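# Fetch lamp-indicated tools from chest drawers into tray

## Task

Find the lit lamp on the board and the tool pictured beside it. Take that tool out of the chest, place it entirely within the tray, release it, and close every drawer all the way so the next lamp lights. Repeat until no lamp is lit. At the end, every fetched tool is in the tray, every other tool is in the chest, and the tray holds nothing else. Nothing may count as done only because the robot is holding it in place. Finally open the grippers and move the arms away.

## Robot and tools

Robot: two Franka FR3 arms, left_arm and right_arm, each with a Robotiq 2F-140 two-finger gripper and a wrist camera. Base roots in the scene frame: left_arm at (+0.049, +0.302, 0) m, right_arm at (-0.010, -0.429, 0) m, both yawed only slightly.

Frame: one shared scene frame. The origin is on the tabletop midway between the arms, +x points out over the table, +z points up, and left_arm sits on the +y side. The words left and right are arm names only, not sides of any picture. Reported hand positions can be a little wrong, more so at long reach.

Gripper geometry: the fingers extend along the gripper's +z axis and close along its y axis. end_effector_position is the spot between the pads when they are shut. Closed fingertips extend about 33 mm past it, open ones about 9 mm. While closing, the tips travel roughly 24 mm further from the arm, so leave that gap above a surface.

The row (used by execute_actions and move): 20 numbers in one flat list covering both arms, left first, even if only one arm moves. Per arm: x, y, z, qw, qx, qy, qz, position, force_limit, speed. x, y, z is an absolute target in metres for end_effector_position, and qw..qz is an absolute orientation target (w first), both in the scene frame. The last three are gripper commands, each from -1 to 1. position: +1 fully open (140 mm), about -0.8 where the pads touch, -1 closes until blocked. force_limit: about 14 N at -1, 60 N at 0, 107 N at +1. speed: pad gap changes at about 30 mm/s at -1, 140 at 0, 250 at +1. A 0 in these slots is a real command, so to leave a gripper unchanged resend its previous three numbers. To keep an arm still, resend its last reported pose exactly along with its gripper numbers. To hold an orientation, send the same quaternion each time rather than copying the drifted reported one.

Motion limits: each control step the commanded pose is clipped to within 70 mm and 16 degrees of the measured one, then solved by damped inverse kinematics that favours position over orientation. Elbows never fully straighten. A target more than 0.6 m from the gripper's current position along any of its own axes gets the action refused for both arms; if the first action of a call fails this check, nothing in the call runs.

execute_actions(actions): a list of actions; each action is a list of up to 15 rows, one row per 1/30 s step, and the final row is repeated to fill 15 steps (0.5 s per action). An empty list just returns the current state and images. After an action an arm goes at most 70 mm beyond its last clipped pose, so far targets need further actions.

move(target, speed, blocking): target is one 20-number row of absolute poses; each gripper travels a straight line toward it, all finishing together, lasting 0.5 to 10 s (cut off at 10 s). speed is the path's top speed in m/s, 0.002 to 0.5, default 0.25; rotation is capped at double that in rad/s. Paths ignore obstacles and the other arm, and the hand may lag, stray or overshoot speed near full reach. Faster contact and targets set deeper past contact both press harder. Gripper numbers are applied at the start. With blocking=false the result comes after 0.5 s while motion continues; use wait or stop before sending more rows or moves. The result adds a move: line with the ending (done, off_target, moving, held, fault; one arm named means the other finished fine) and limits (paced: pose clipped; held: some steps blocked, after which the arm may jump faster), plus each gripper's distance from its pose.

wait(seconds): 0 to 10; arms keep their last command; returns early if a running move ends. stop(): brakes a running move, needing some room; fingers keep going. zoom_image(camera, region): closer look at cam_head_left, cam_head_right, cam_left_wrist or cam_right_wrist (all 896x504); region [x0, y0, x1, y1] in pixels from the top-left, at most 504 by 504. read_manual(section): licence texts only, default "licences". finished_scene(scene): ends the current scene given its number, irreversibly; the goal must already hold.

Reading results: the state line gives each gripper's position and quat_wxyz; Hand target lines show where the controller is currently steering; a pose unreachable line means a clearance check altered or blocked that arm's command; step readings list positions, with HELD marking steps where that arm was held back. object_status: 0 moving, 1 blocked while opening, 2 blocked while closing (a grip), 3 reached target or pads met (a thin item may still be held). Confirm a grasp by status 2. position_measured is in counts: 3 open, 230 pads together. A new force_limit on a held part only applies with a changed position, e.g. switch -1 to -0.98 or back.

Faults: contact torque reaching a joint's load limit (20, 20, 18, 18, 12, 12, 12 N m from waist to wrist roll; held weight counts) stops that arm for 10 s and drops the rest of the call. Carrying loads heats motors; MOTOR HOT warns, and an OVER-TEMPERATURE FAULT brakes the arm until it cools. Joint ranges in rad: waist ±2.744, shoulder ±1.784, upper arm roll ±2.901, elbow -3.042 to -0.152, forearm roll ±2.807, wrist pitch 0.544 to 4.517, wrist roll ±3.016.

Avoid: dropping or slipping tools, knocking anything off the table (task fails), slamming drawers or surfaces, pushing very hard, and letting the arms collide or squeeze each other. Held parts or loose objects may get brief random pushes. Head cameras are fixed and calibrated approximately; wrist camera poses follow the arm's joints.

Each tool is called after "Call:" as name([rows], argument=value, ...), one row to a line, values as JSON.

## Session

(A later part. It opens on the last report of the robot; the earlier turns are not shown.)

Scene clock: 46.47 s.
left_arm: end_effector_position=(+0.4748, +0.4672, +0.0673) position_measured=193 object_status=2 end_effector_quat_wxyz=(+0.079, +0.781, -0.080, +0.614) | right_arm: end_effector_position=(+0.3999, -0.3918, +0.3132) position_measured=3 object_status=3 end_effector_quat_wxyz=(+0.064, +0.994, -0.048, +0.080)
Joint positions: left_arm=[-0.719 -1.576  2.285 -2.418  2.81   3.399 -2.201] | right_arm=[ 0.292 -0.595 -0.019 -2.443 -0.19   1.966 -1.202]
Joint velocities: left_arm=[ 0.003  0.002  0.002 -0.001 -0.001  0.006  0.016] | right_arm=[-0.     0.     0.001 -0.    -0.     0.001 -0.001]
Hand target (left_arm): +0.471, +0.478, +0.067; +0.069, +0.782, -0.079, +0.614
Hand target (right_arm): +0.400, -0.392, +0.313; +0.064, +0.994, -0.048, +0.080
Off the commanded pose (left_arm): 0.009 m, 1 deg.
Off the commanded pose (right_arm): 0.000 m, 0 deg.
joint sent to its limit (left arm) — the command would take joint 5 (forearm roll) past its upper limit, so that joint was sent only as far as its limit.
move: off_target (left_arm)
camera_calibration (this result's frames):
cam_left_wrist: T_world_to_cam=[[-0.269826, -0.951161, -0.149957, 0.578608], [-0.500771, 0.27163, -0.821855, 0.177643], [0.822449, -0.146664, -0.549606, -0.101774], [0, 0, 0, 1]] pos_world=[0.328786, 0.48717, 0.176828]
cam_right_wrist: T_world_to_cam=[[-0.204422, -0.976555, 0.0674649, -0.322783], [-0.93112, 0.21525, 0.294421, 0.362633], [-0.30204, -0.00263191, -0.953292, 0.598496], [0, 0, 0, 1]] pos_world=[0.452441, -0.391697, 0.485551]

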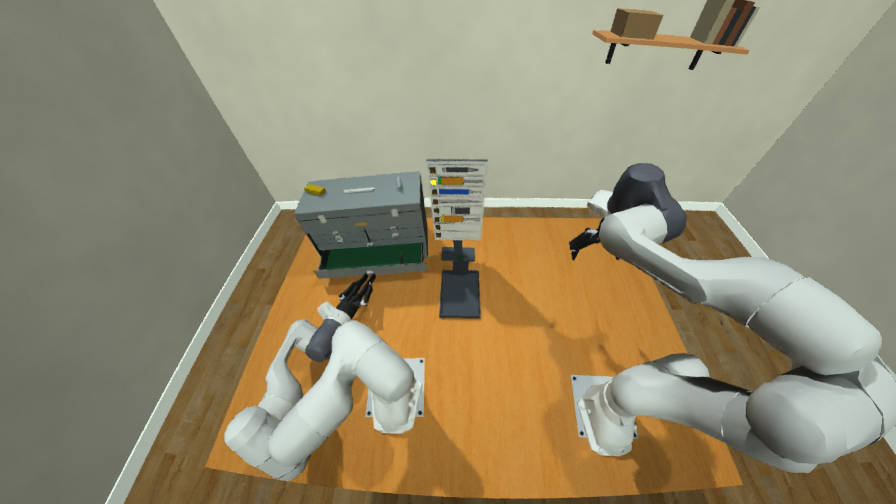

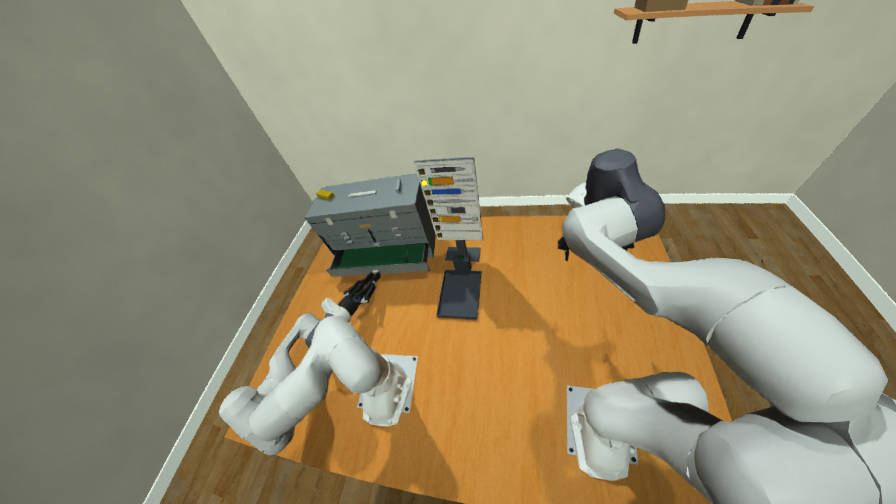

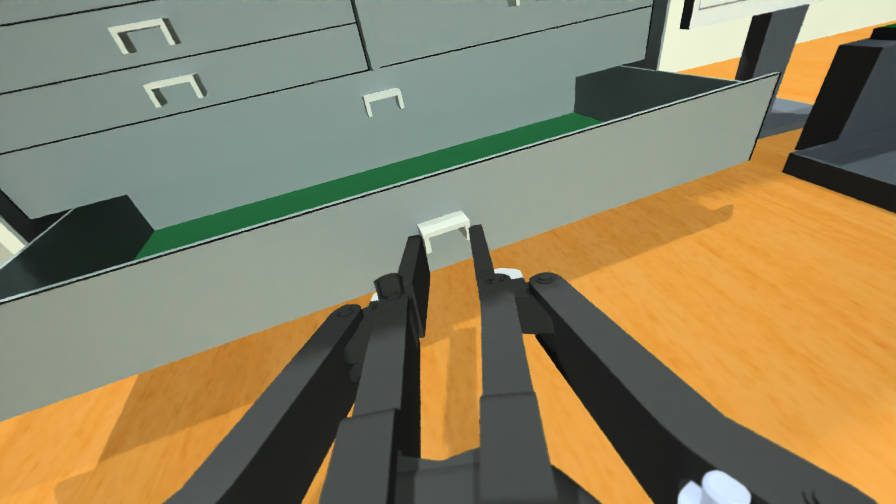

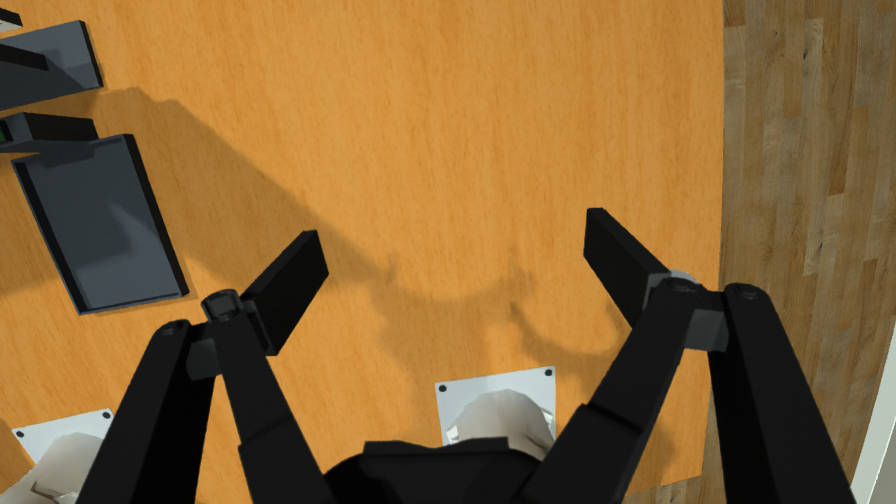

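Call:
move(target=[0.595,0.474,0.066,0.07,0.783,-0.079,0.613,-1,0,0,0.3999,-0.3918,0.3132,0.064,0.994,-0.048,0.080,1,0,0], speed=0.1)

Call:
move(target=[0.56,0.474,0.105,0.07,0.783,-0.079,0.613,0,0,0,0.3999,-0.3918,0.3132,0.064,0.994,-0.048,0.080,1,0,0])

Scene clock: 48.33 s.
left_arm: end_effector_position=(+0.5915, +0.4755, +0.0662) position_measured=193 object_status=2 end_effector_quat_wxyz=(+0.067, +0.783, -0.079, +0.613) | right_arm: end_effector_position=(+0.3999, -0.3918, +0.3132) position_measured=3 object_status=3 end_effector_quat_wxyz=(+0.064, +0.994, -0.048, +0.080)
Joint positions: left_arm=[-0.982 -1.771  2.148 -2.247  2.752  3.212 -2.211] | right_arm=[ 0.292 -0.595 -0.019 -2.443 -0.19   1.966 -1.202]
Joint velocities: left_arm=[-0.003 -0.002 -0.003  0.    -0.    -0.004 -0.   ] | right_arm=[-0.001 -0.001  0.001  0.     0.001  0.001 -0.   ]
Hand target (left_arm): +0.594, +0.471, +0.065; +0.071, +0.784, -0.079, +0.612
Hand target (right_arm): +0.400, -0.392, +0.313; +0.064, +0.994, -0.048, +0.080
Off the commanded pose (left_arm): 0.004 m, 0 deg.
Off the commanded pose (right_arm): 0.000 m, 0 deg.
move: off_target (left_arm)
camera_calibration (this result's frames):
cam_left_wrist: T_world_to_cam=[[-0.25444, -0.952809, -0.165576, 0.610491], [-0.505987, 0.277066, -0.81683, 0.233073], [0.824158, -0.124055, -0.552606, -0.208696], [0, 0, 0, 1]] pos_world=[0.445264, 0.491214, 0.176137]
cam_right_wrist: T_world_to_cam=[[-0.204422, -0.976555, 0.0674648, -0.322783], [-0.93112, 0.215251, 0.294421, 0.362633], [-0.30204, -0.00263175, -0.953292, 0.598496], [0, 0, 0, 1]] pos_world=[0.452441, -0.391697, 0.485551]

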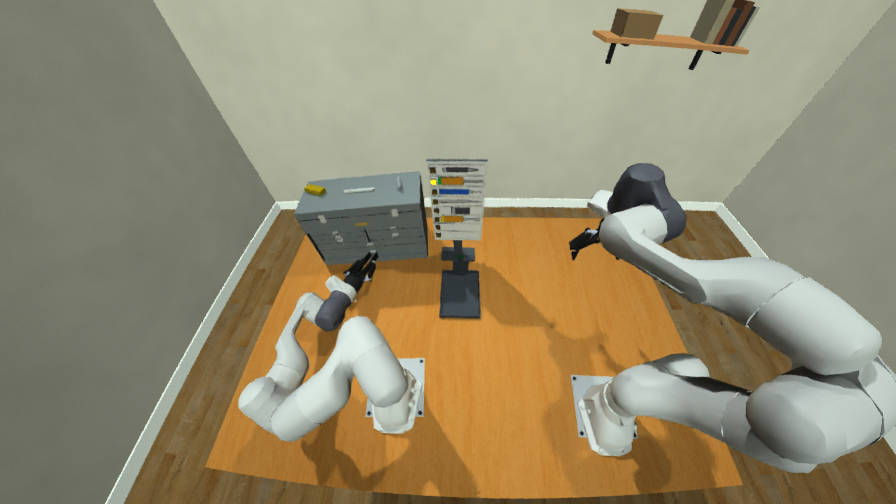

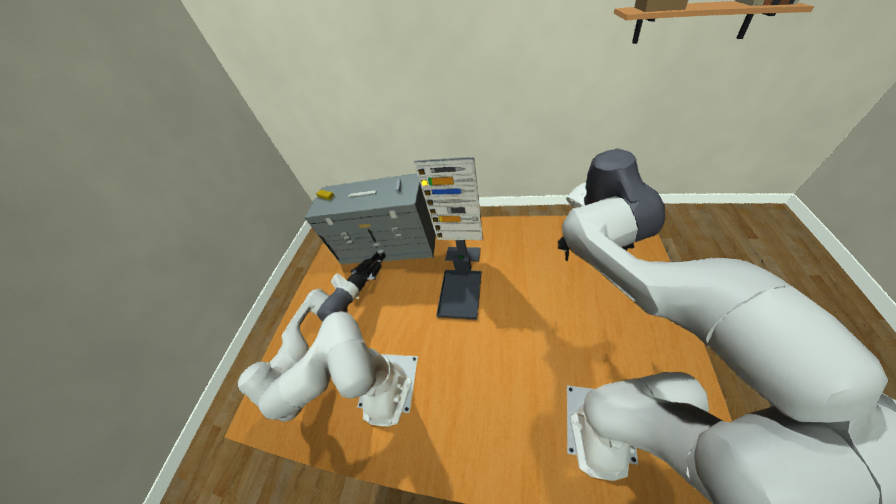

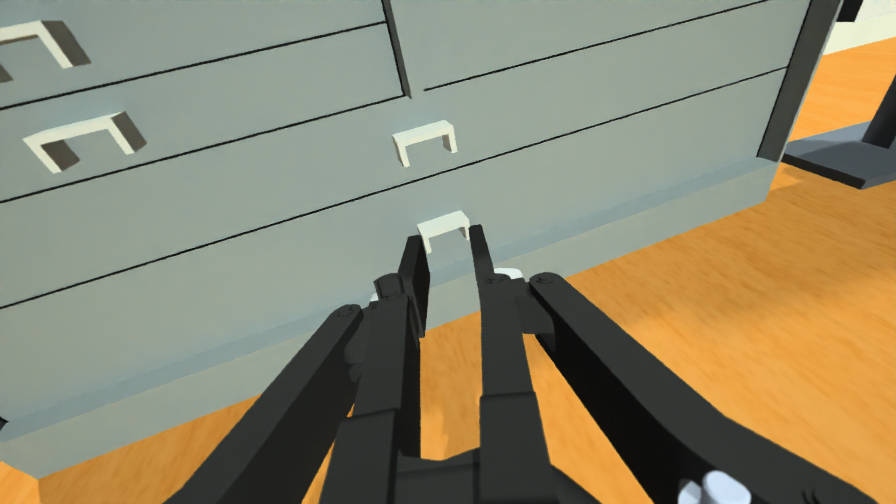

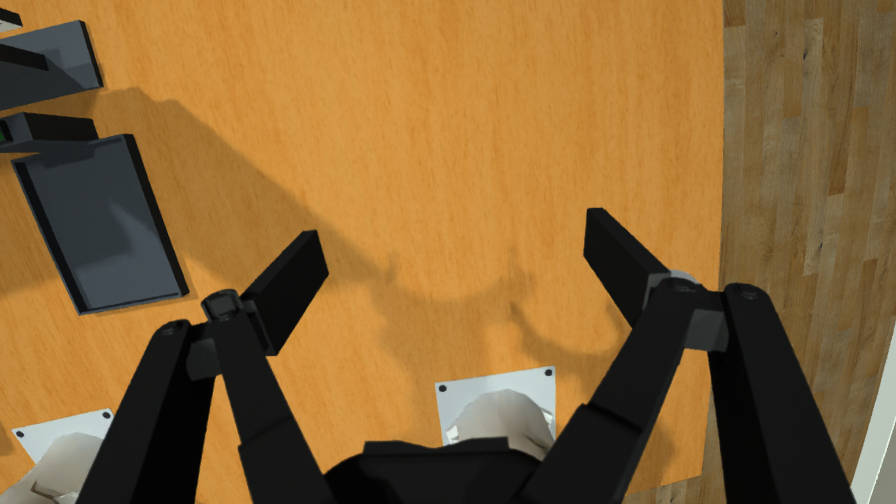

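Scene clock: 49.20 s.
left_arm: end_effector_position=(+0.5605, +0.4746, +0.1029) position_measured=129 object_status=3 end_effector_quat_wxyz=(+0.067, +0.783, -0.083, +0.612) | right_arm: end_effector_position=(+0.3999, -0.3918, +0.3132) position_measured=3 object_status=3 end_effector_quat_wxyz=(+0.064, +0.994, -0.048, +0.080)
Joint positions: left_arm=[-0.895 -1.653  2.122 -2.372  2.706  3.224 -2.224] | right_arm=[ 0.292 -0.595 -0.019 -2.443 -0.19   1.966 -1.202]
Joint velocities: left_arm=[ 0.001 -0.001 -0.    -0.003 -0.012  0.002 -0.   ] | right_arm=[-0.001 -0.001  0.001  0.001 -0.    -0.001  0.001]
Hand target (left_arm): +0.560, +0.475, +0.105; +0.070, +0.783, -0.079, +0.613
Hand target (right_arm): +0.400, -0.392, +0.313; +0.064, +0.994, -0.048, +0.080
Off the commanded pose (left_arm): 0.002 m, 1 deg.
Off the commanded pose (right_arm): 0.000 m, 0 deg.
move: done
camera_calibration (this result's frames):
cam_left_wrist: T_world_to_cam=[[-0.259496, -0.950467, -0.171095, 0.610067], [-0.505979, 0.284708, -0.814203, 0.243733], [0.822586, -0.124711, -0.554797, -0.16155], [0, 0, 0, 1]] pos_world=[0.414522, 0.490309, 0.213201]
cam_right_wrist: T_world_to_cam=[[-0.204422, -0.976555, 0.0674648, -0.322783], [-0.93112, 0.215251, 0.294421, 0.362633], [-0.30204, -0.00263188, -0.953292, 0.598496], [0, 0, 0, 1]] pos_world=[0.452441, -0.391697, 0.485551]

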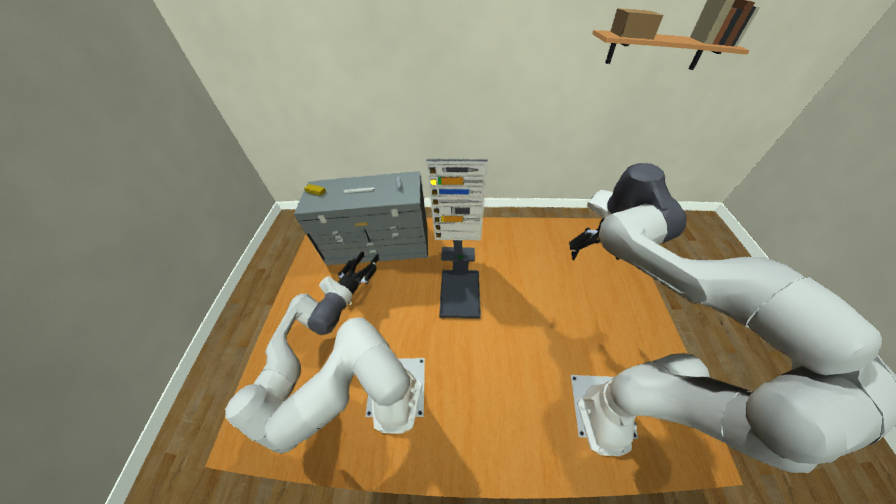

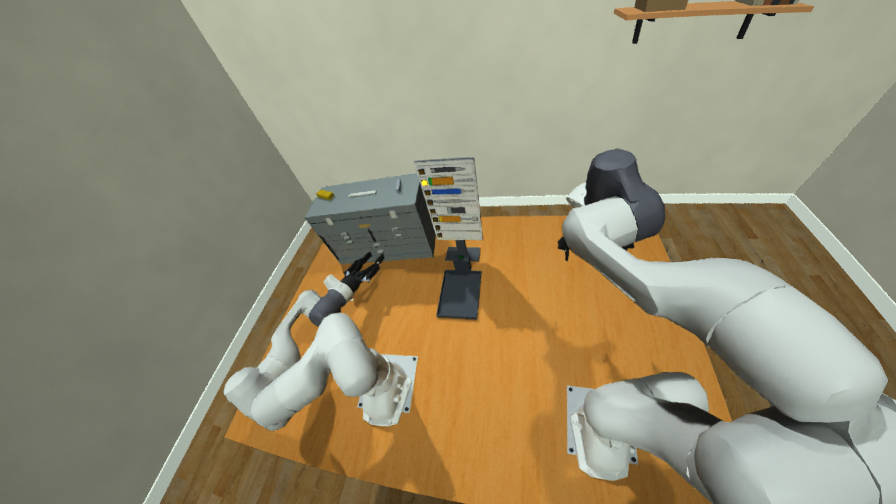

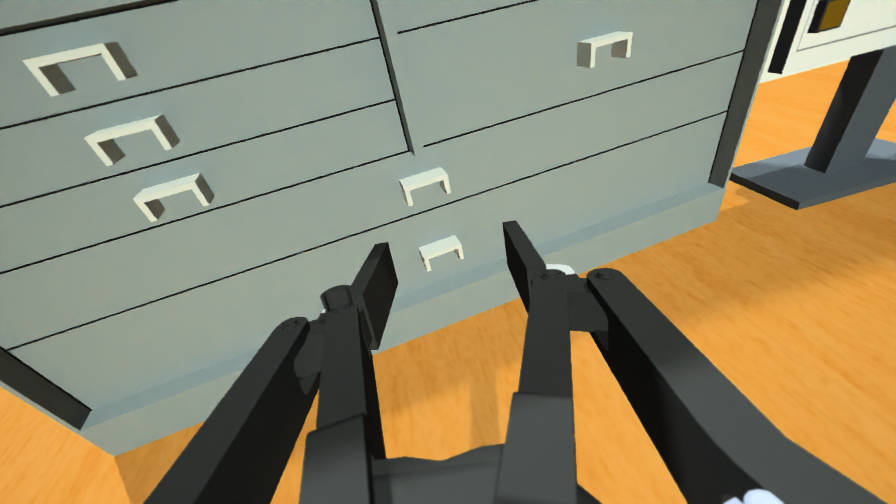

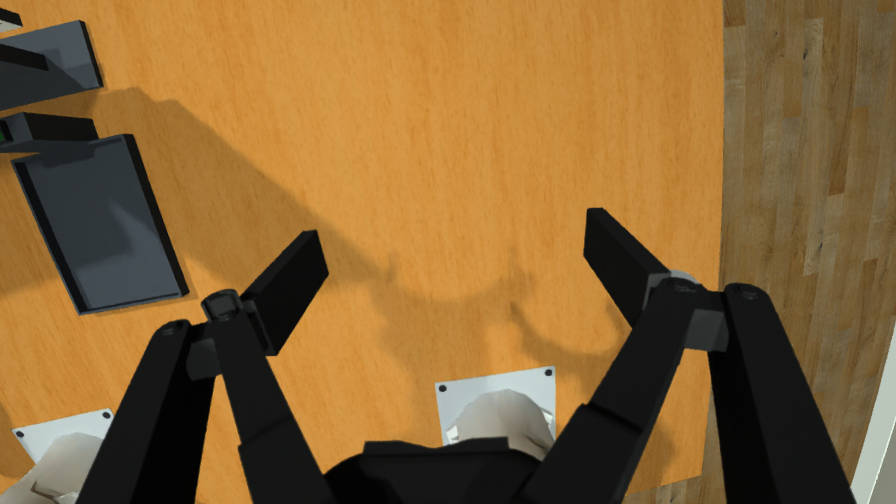

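Call:
move(target=[0.593,0.481,0.122,0.07,0.783,-0.079,0.613,0,0,0,0.3999,-0.3918,0.3132,0.064,0.994,-0.048,0.080,1,0,0], speed=0.1)

Call:
move(target=[0.592,0.481,0.122,0.07,0.783,-0.079,0.613,-1,0,0,0.3999,-0.3918,0.3132,0.064,0.994,-0.048,0.080,1,0,0])

Call:
move(target=[0.47,0.481,0.122,0.07,0.783,-0.079,0.613,-1,0,0,0.3999,-0.3918,0.3132,0.064,0.994,-0.048,0.080,1,0,0], speed=0.1)

Scene clock: 50.20 s.
left_arm: end_effector_position=(+0.5899, +0.4775, +0.1216) position_measured=129 object_status=3 end_effector_quat_wxyz=(+0.069, +0.781, -0.085, +0.614) | right_arm: end_effector_position=(+0.3999, -0.3918, +0.3132) position_measured=3 object_status=3 end_effector_quat_wxyz=(+0.064, +0.994, -0.048, +0.080)
Joint positions: left_arm=[-0.975 -1.656  2.058 -2.334  2.65   3.197 -2.234] | right_arm=[ 0.292 -0.595 -0.019 -2.443 -0.19   1.966 -1.202]
Joint velocities: left_arm=[-0.003  0.     0.    -0.001 -0.014  0.001 -0.003] | right_arm=[ 0.001 -0.002  0.001 -0.     0.     0.    -0.002]
Hand target (left_arm): +0.593, +0.480, +0.121; +0.070, +0.783, -0.079, +0.613
Hand target (right_arm): +0.400, -0.392, +0.313; +0.064, +0.994, -0.048, +0.080
Off the commanded pose (left_arm): 0.005 m, 1 deg.
Off the commanded pose (right_arm): 0.000 m, 0 deg.
move: off_target (left_arm)
camera_calibration (this result's frames):
cam_left_wrist: T_world_to_cam=[[-0.265229, -0.948954, -0.170702, 0.626289], [-0.499657, 0.286691, -0.817405, 0.268809], [0.824619, -0.131507, -0.550191, -0.173525], [0, 0, 0, 1]] pos_world=[0.443514, 0.494435, 0.231163]
cam_right_wrist: T_world_to_cam=[[-0.204422, -0.976555, 0.0674648, -0.322783], [-0.93112, 0.21525, 0.294421, 0.362633], [-0.30204, -0.00263189, -0.953292, 0.598496], [0, 0, 0, 1]] pos_world=[0.452441, -0.391697, 0.485551]

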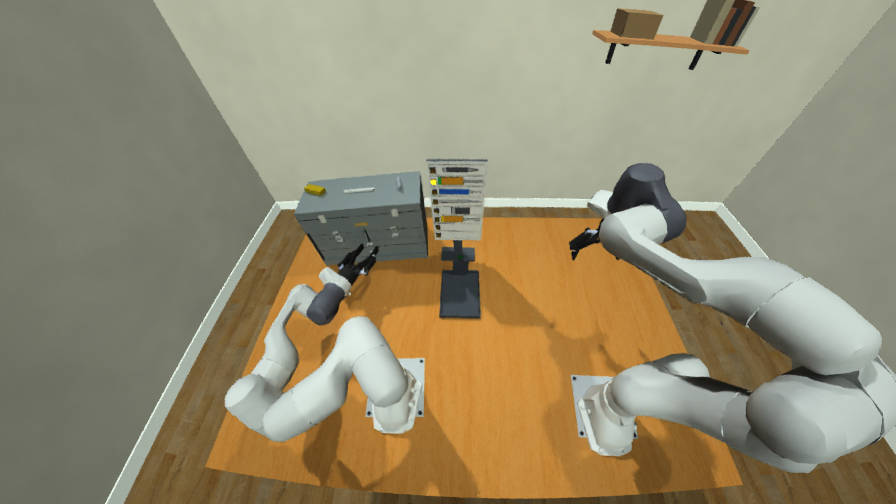

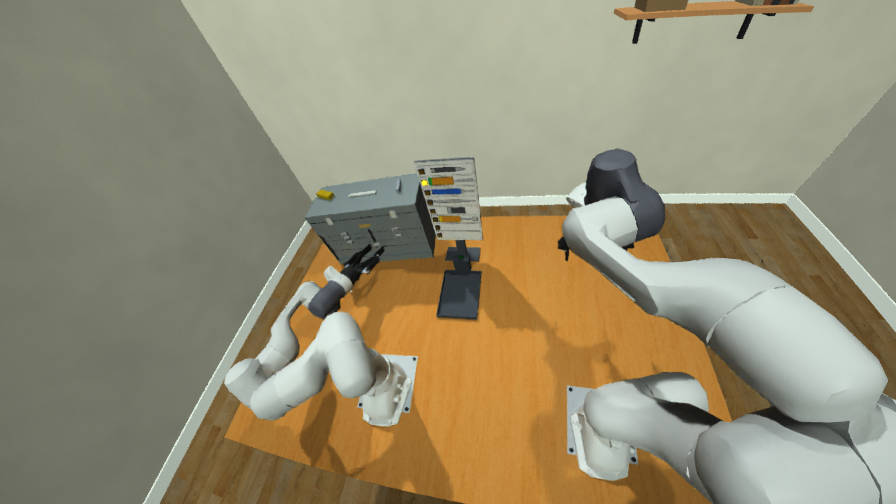

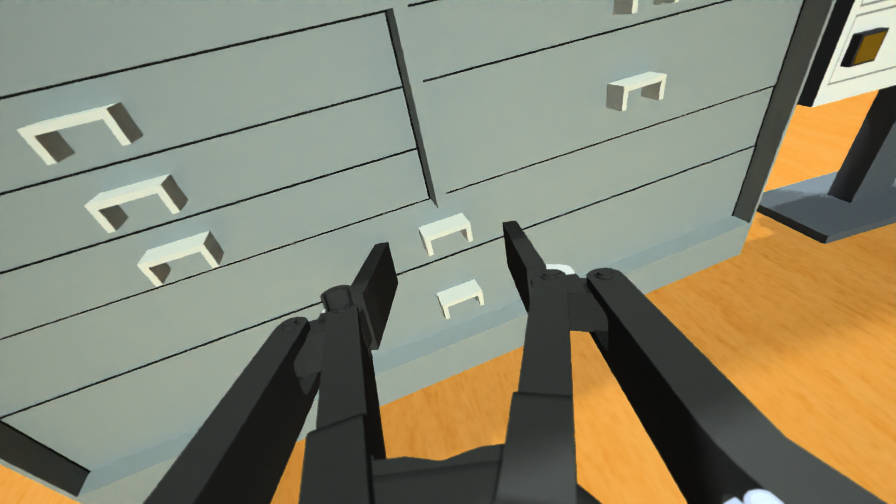

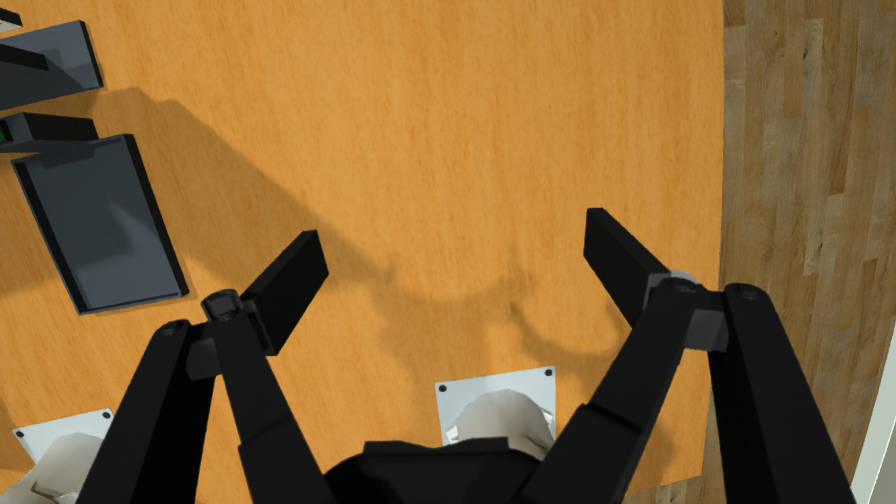

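Scene clock: 50.90 s.
left_arm: end_effector_position=(+0.5904, +0.4878, +0.1204) position_measured=231 object_status=3 end_effector_quat_wxyz=(+0.063, +0.784, -0.079, +0.613) | right_arm: end_effector_position=(+0.3999, -0.3918, +0.3132) position_measured=3 object_status=3 end_effector_quat_wxyz=(+0.064, +0.994, -0.048, +0.080)
Joint positions: left_arm=[-0.97  -1.656  2.054 -2.326  2.645  3.191 -2.234] | right_arm=[ 0.292 -0.595 -0.019 -2.443 -0.19   1.966 -1.202]
Joint velocities: left_arm=[-0.    -0.     0.    -0.    -0.001 -0.001  0.001] | right_arm=[-0.001  0.     0.001 -0.001 -0.001  0.001 -0.001]
Hand target (left_arm): +0.592, +0.481, +0.122; +0.070, +0.783, -0.079, +0.613
Hand target (right_arm): +0.400, -0.392, +0.313; +0.064, +0.994, -0.048, +0.080
Off the commanded pose (left_arm): 0.007 m, 1 deg.
Off the commanded pose (right_arm): 0.000 m, 0 deg.
move: off_target (left_arm)
camera_calibration (this result's frames):
cam_left_wrist: T_world_to_cam=[[-0.249129, -0.953228, -0.171147, 0.62868], [-0.508694, 0.279175, -0.814427, 0.273753], [0.824115, -0.115836, -0.554452, -0.180091], [0, 0, 0, 1]] pos_world=[0.444295, 0.501989, 0.230697]
cam_right_wrist: T_world_to_cam=[[-0.204422, -0.976555, 0.0674648, -0.322783], [-0.93112, 0.215251, 0.294421, 0.362633], [-0.30204, -0.00263182, -0.953292, 0.598496], [0, 0, 0, 1]] pos_world=[0.452441, -0.391697, 0.485551]

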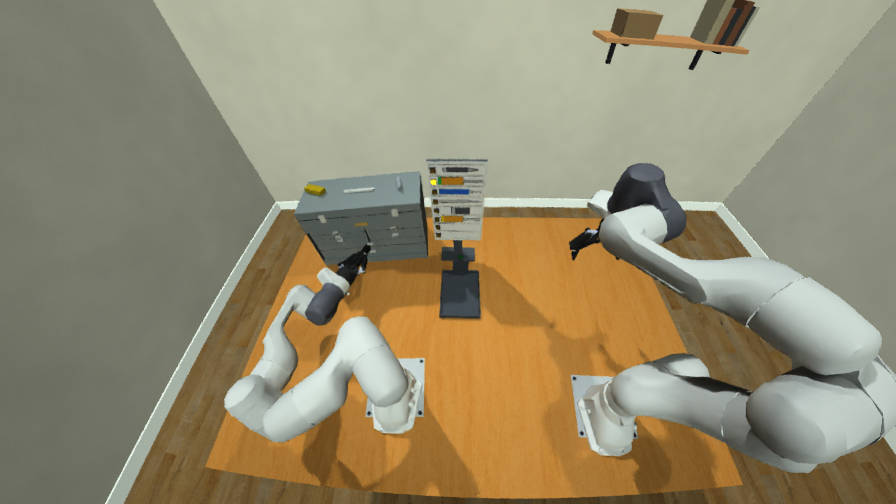

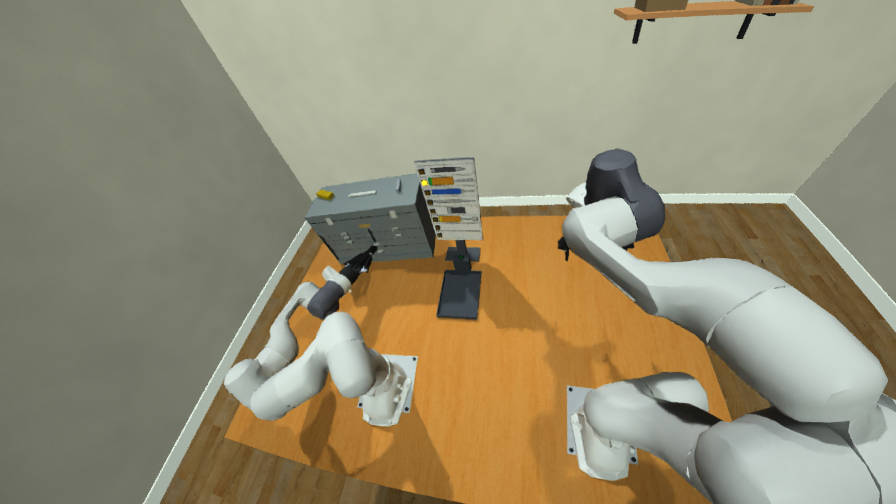

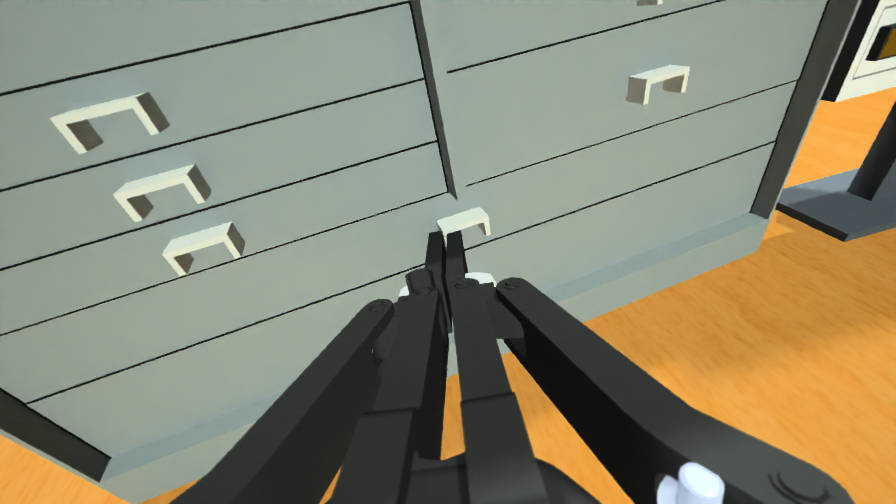

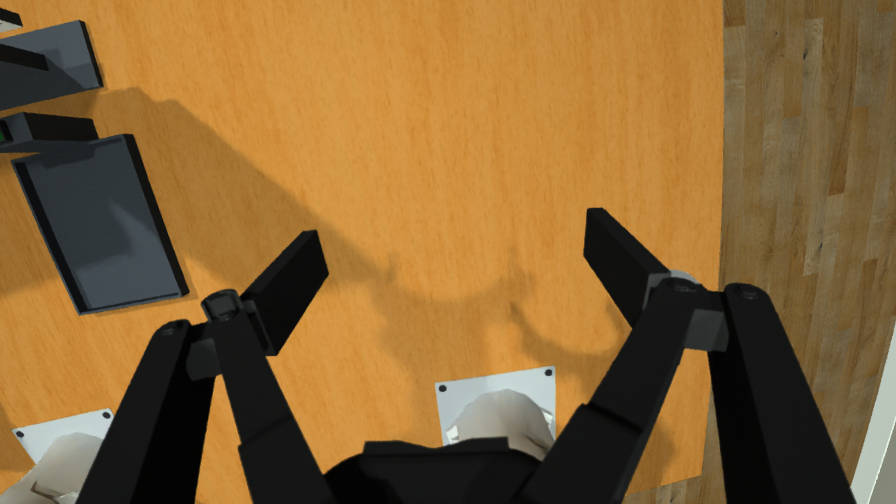

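Scene clock: 52.53 s.
left_arm: end_effector_position=(+0.4734, +0.4790, +0.1216) position_measured=231 object_status=3 end_effector_quat_wxyz=(+0.072, +0.783, -0.080, +0.612) | right_arm: end_effector_position=(+0.3999, -0.3918, +0.3132) position_measured=3 object_status=3 end_effector_quat_wxyz=(+0.064, +0.994, -0.048, +0.080)
Joint positions: left_arm=[-0.689 -1.452  2.166 -2.508  2.706  3.393 -2.234] | right_arm=[ 0.292 -0.595 -0.019 -2.443 -0.19   1.966 -1.202]
Joint velocities: left_arm=[ 0.004  0.003 -0.    -0.001  0.005  0.006  0.001] | right_arm=[-0.001  0.    -0.001  0.001  0.001 -0.     0.   ]
Hand target (left_arm): +0.471, +0.484, +0.123; +0.069, +0.782, -0.079, +0.614
Hand target (right_arm): +0.400, -0.392, +0.313; +0.064, +0.994, -0.048, +0.080
Off the commanded pose (left_arm): 0.004 m, 0 deg.
Off the commanded pose (right_arm): 0.000 m, 0 deg.
move: off_target (left_arm)
camera_calibration (this result's frames):
cam_left_wrist: T_world_to_cam=[[-0.262666, -0.951705, -0.15895, 0.595504], [-0.506319, 0.276181, -0.816924, 0.218198], [0.821369, -0.134099, -0.554409, -0.0739893], [0, 0, 0, 1]] pos_world=[0.327669, 0.49656, 0.231886]
cam_right_wrist: T_world_to_cam=[[-0.204422, -0.976555, 0.0674647, -0.322783], [-0.93112, 0.215251, 0.294421, 0.362633], [-0.30204, -0.00263176, -0.953292, 0.598496], [0, 0, 0, 1]] pos_world=[0.452441, -0.391697, 0.485551]

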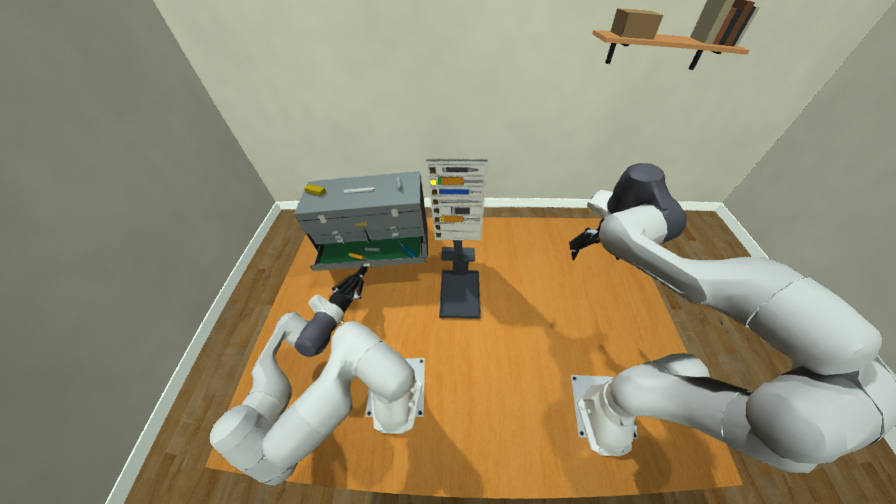

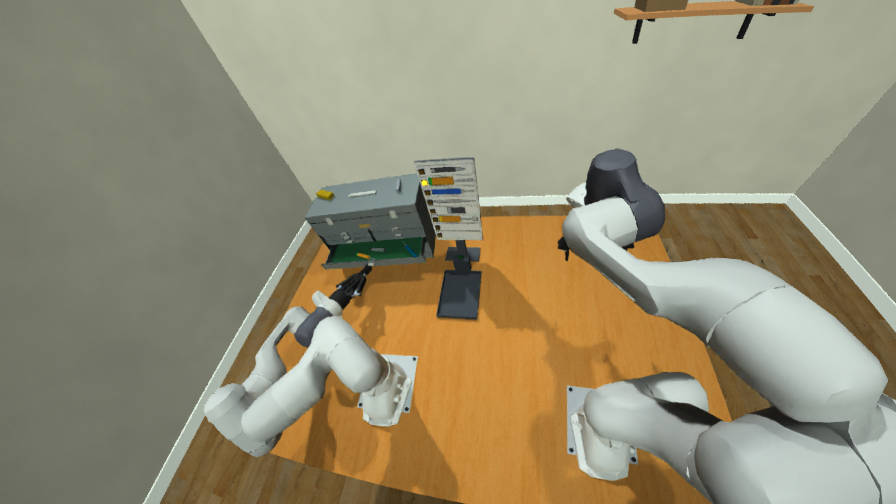

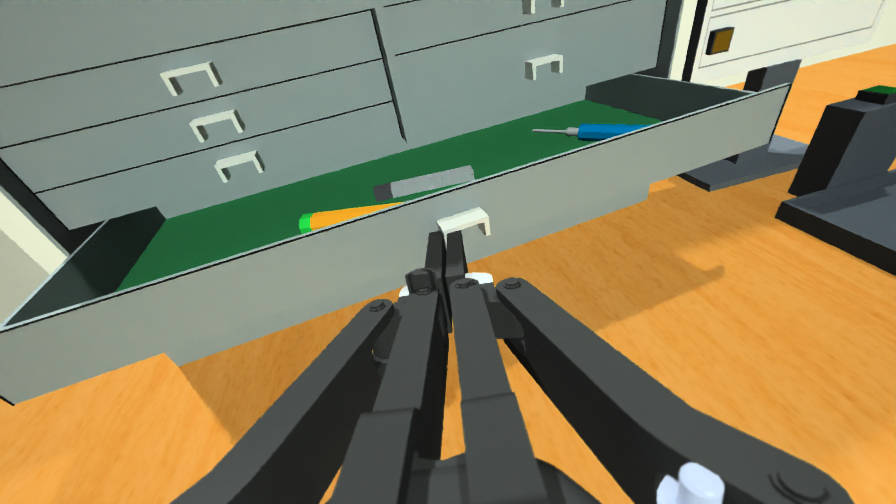

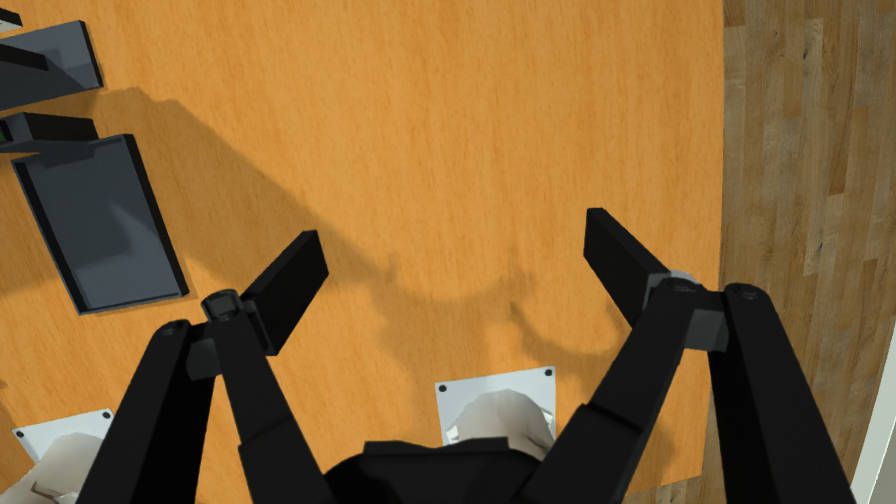

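Call:
move(target=[0.45,0.5,0.2,0.07,0.783,-0.079,0.613,0,0,0,0.3999,-0.3918,0.3132,0.064,0.994,-0.048,0.080,1,0,0])

Call:
move(target=[0.52,0.53,0.26,0,0.707,0.707,0,0,0,0,0.3999,-0.3918,0.3132,0.064,0.994,-0.048,0.080,1,0,0])

Scene clock: 55.57 s.
left_arm: end_effector_position=(+0.4499, +0.5017, +0.1970) position_measured=129 object_status=3 end_effector_quat_wxyz=(+0.066, +0.784, -0.083, +0.612) | right_arm: end_effector_position=(+0.3999, -0.3918, +0.3132) position_measured=3 object_status=3 end_effector_quat_wxyz=(+0.064, +0.994, -0.048, +0.080)
Joint positions: left_arm=[-0.596 -1.223  1.983 -2.575  2.554  3.512 -2.296] | right_arm=[ 0.292 -0.595 -0.019 -2.443 -0.19   1.966 -1.202]
Joint velocities: left_arm=[ 0.001  0.003  0.001 -0.002 -0.015  0.012 -0.006] | right_arm=[ 0.    -0.001  0.001 -0.    -0.001 -0.001 -0.002]
Hand target (left_arm): +0.450, +0.501, +0.199; +0.070, +0.783, -0.079, +0.613
Hand target (right_arm): +0.400, -0.392, +0.313; +0.064, +0.994, -0.048, +0.080
Off the commanded pose (left_arm): 0.003 m, 1 deg.
Off the commanded pose (right_arm): 0.000 m, 0 deg.
move: done
camera_calibration (this result's frames):
cam_left_wrist: T_world_to_cam=[[-0.25932, -0.95014, -0.173169, 0.623465], [-0.507546, 0.286618, -0.812556, 0.256097], [0.821675, -0.122821, -0.556565, -0.0152083], [0, 0, 0, 1]] pos_world=[0.304154, 0.51711, 0.307593]
cam_right_wrist: T_world_to_cam=[[-0.204422, -0.976555, 0.0674648, -0.322783], [-0.93112, 0.215251, 0.294421, 0.362633], [-0.30204, -0.00263182, -0.953292, 0.598496], [0, 0, 0, 1]] pos_world=[0.452441, -0.391697, 0.485551]

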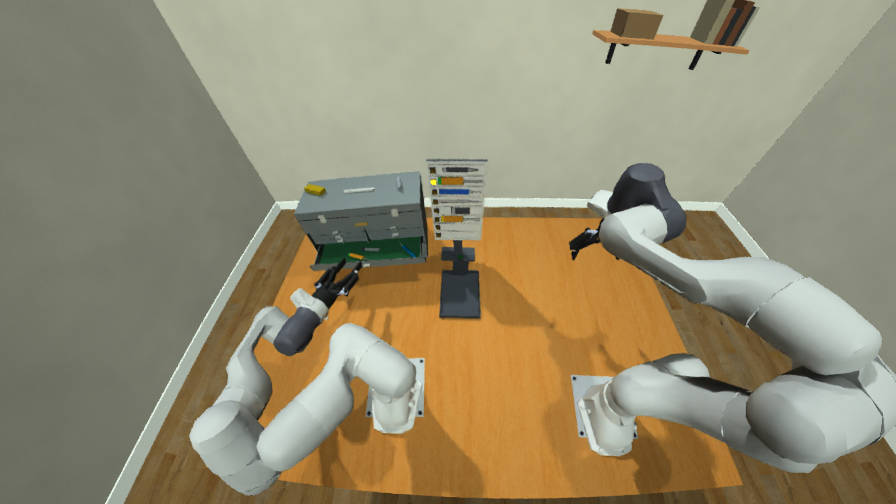

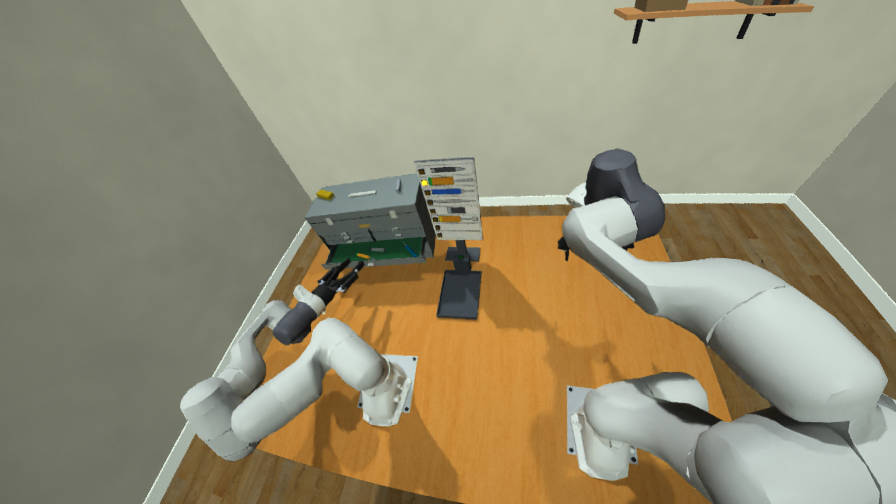

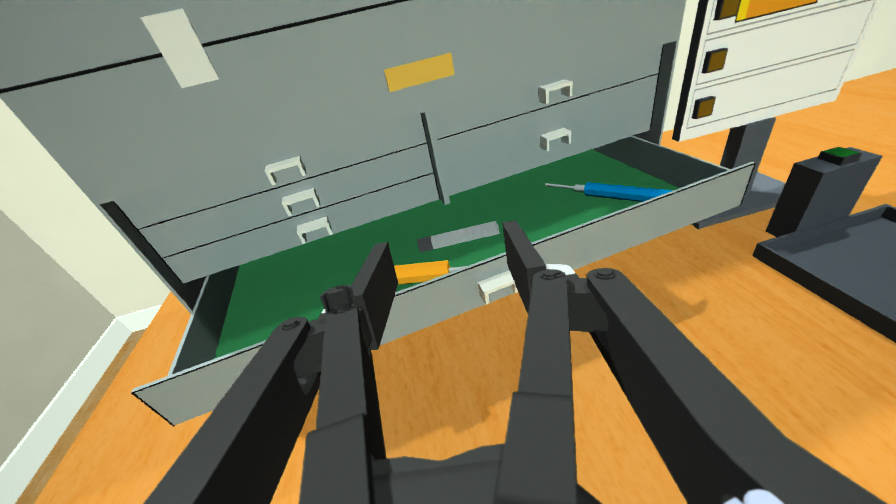

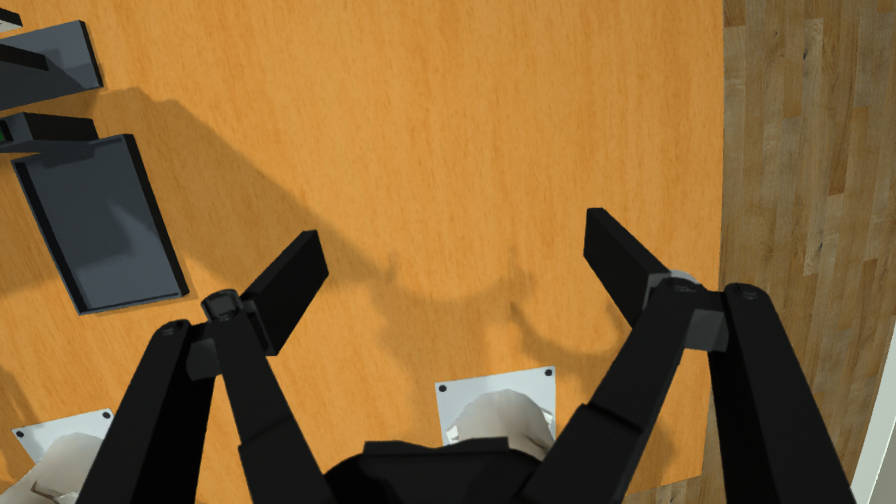

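Scene clock: 60.47 s.
left_arm: end_effector_position=(+0.5247, +0.5381, +0.2538) position_measured=129 object_status=3 end_effector_quat_wxyz=(-0.006, +0.699, +0.715, +0.007) | right_arm: end_effector_position=(+0.3999, -0.3918, +0.3132) position_measured=3 object_status=3 end_effector_quat_wxyz=(+0.064, +0.994, -0.048, +0.080)
Joint positions: left_arm=[-1.011 -0.347  1.283 -2.064  0.376  1.944 -2.988] | right_arm=[ 0.292 -0.595 -0.019 -2.443 -0.19   1.966 -1.202]
Joint velocities: left_arm=[-0.009 -0.001  0.006  0.001 -0.001 -0.014 -0.   ] | right_arm=[ 0.002  0.     0.    -0.001 -0.     0.001  0.   ]
Hand target (left_arm): +0.524, +0.537, +0.254; -0.005, +0.700, +0.714, +0.004
Hand target (right_arm): +0.400, -0.392, +0.313; +0.064, +0.994, -0.048, +0.080
Off the commanded pose (left_arm): 0.011 m, 2 deg.
Off the commanded pose (right_arm): 0.000 m, 0 deg.
move: off_target (left_arm)
camera_calibration (this result's frames):
cam_left_wrist: T_world_to_cam=[[0.987256, -0.158967, 0.00745572, -0.438397], [-0.152724, -0.933235, 0.325189, 0.511273], [-0.0447362, -0.322183, -0.94562, 0.620042], [0, 0, 0, 1]] pos_world=[0.538632, 0.607214, 0.423332]
cam_right_wrist: T_world_to_cam=[[-0.204422, -0.976555, 0.0674648, -0.322783], [-0.93112, 0.21525, 0.294421, 0.362633], [-0.30204, -0.00263185, -0.953292, 0.598496], [0, 0, 0, 1]] pos_world=[0.452441, -0.391697, 0.485551]

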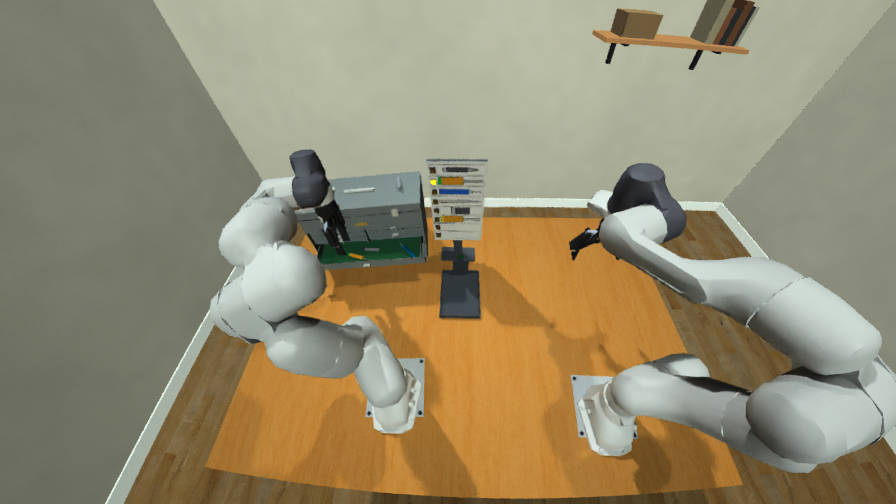

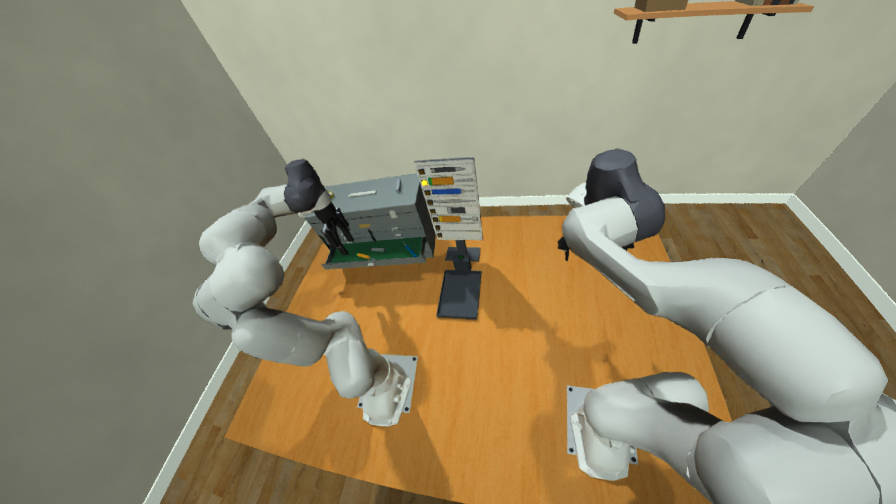

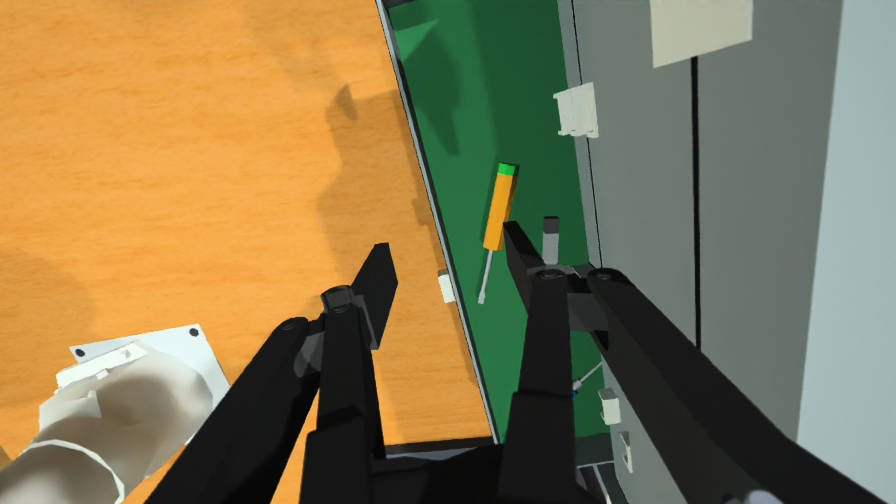

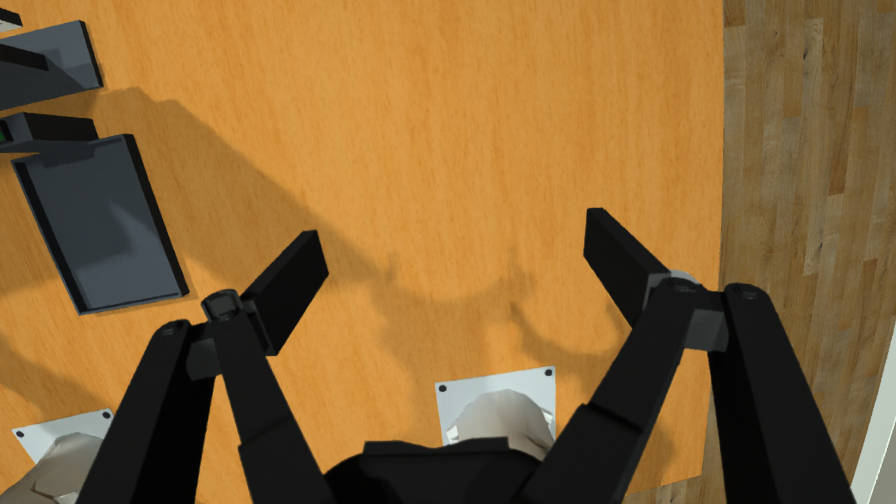

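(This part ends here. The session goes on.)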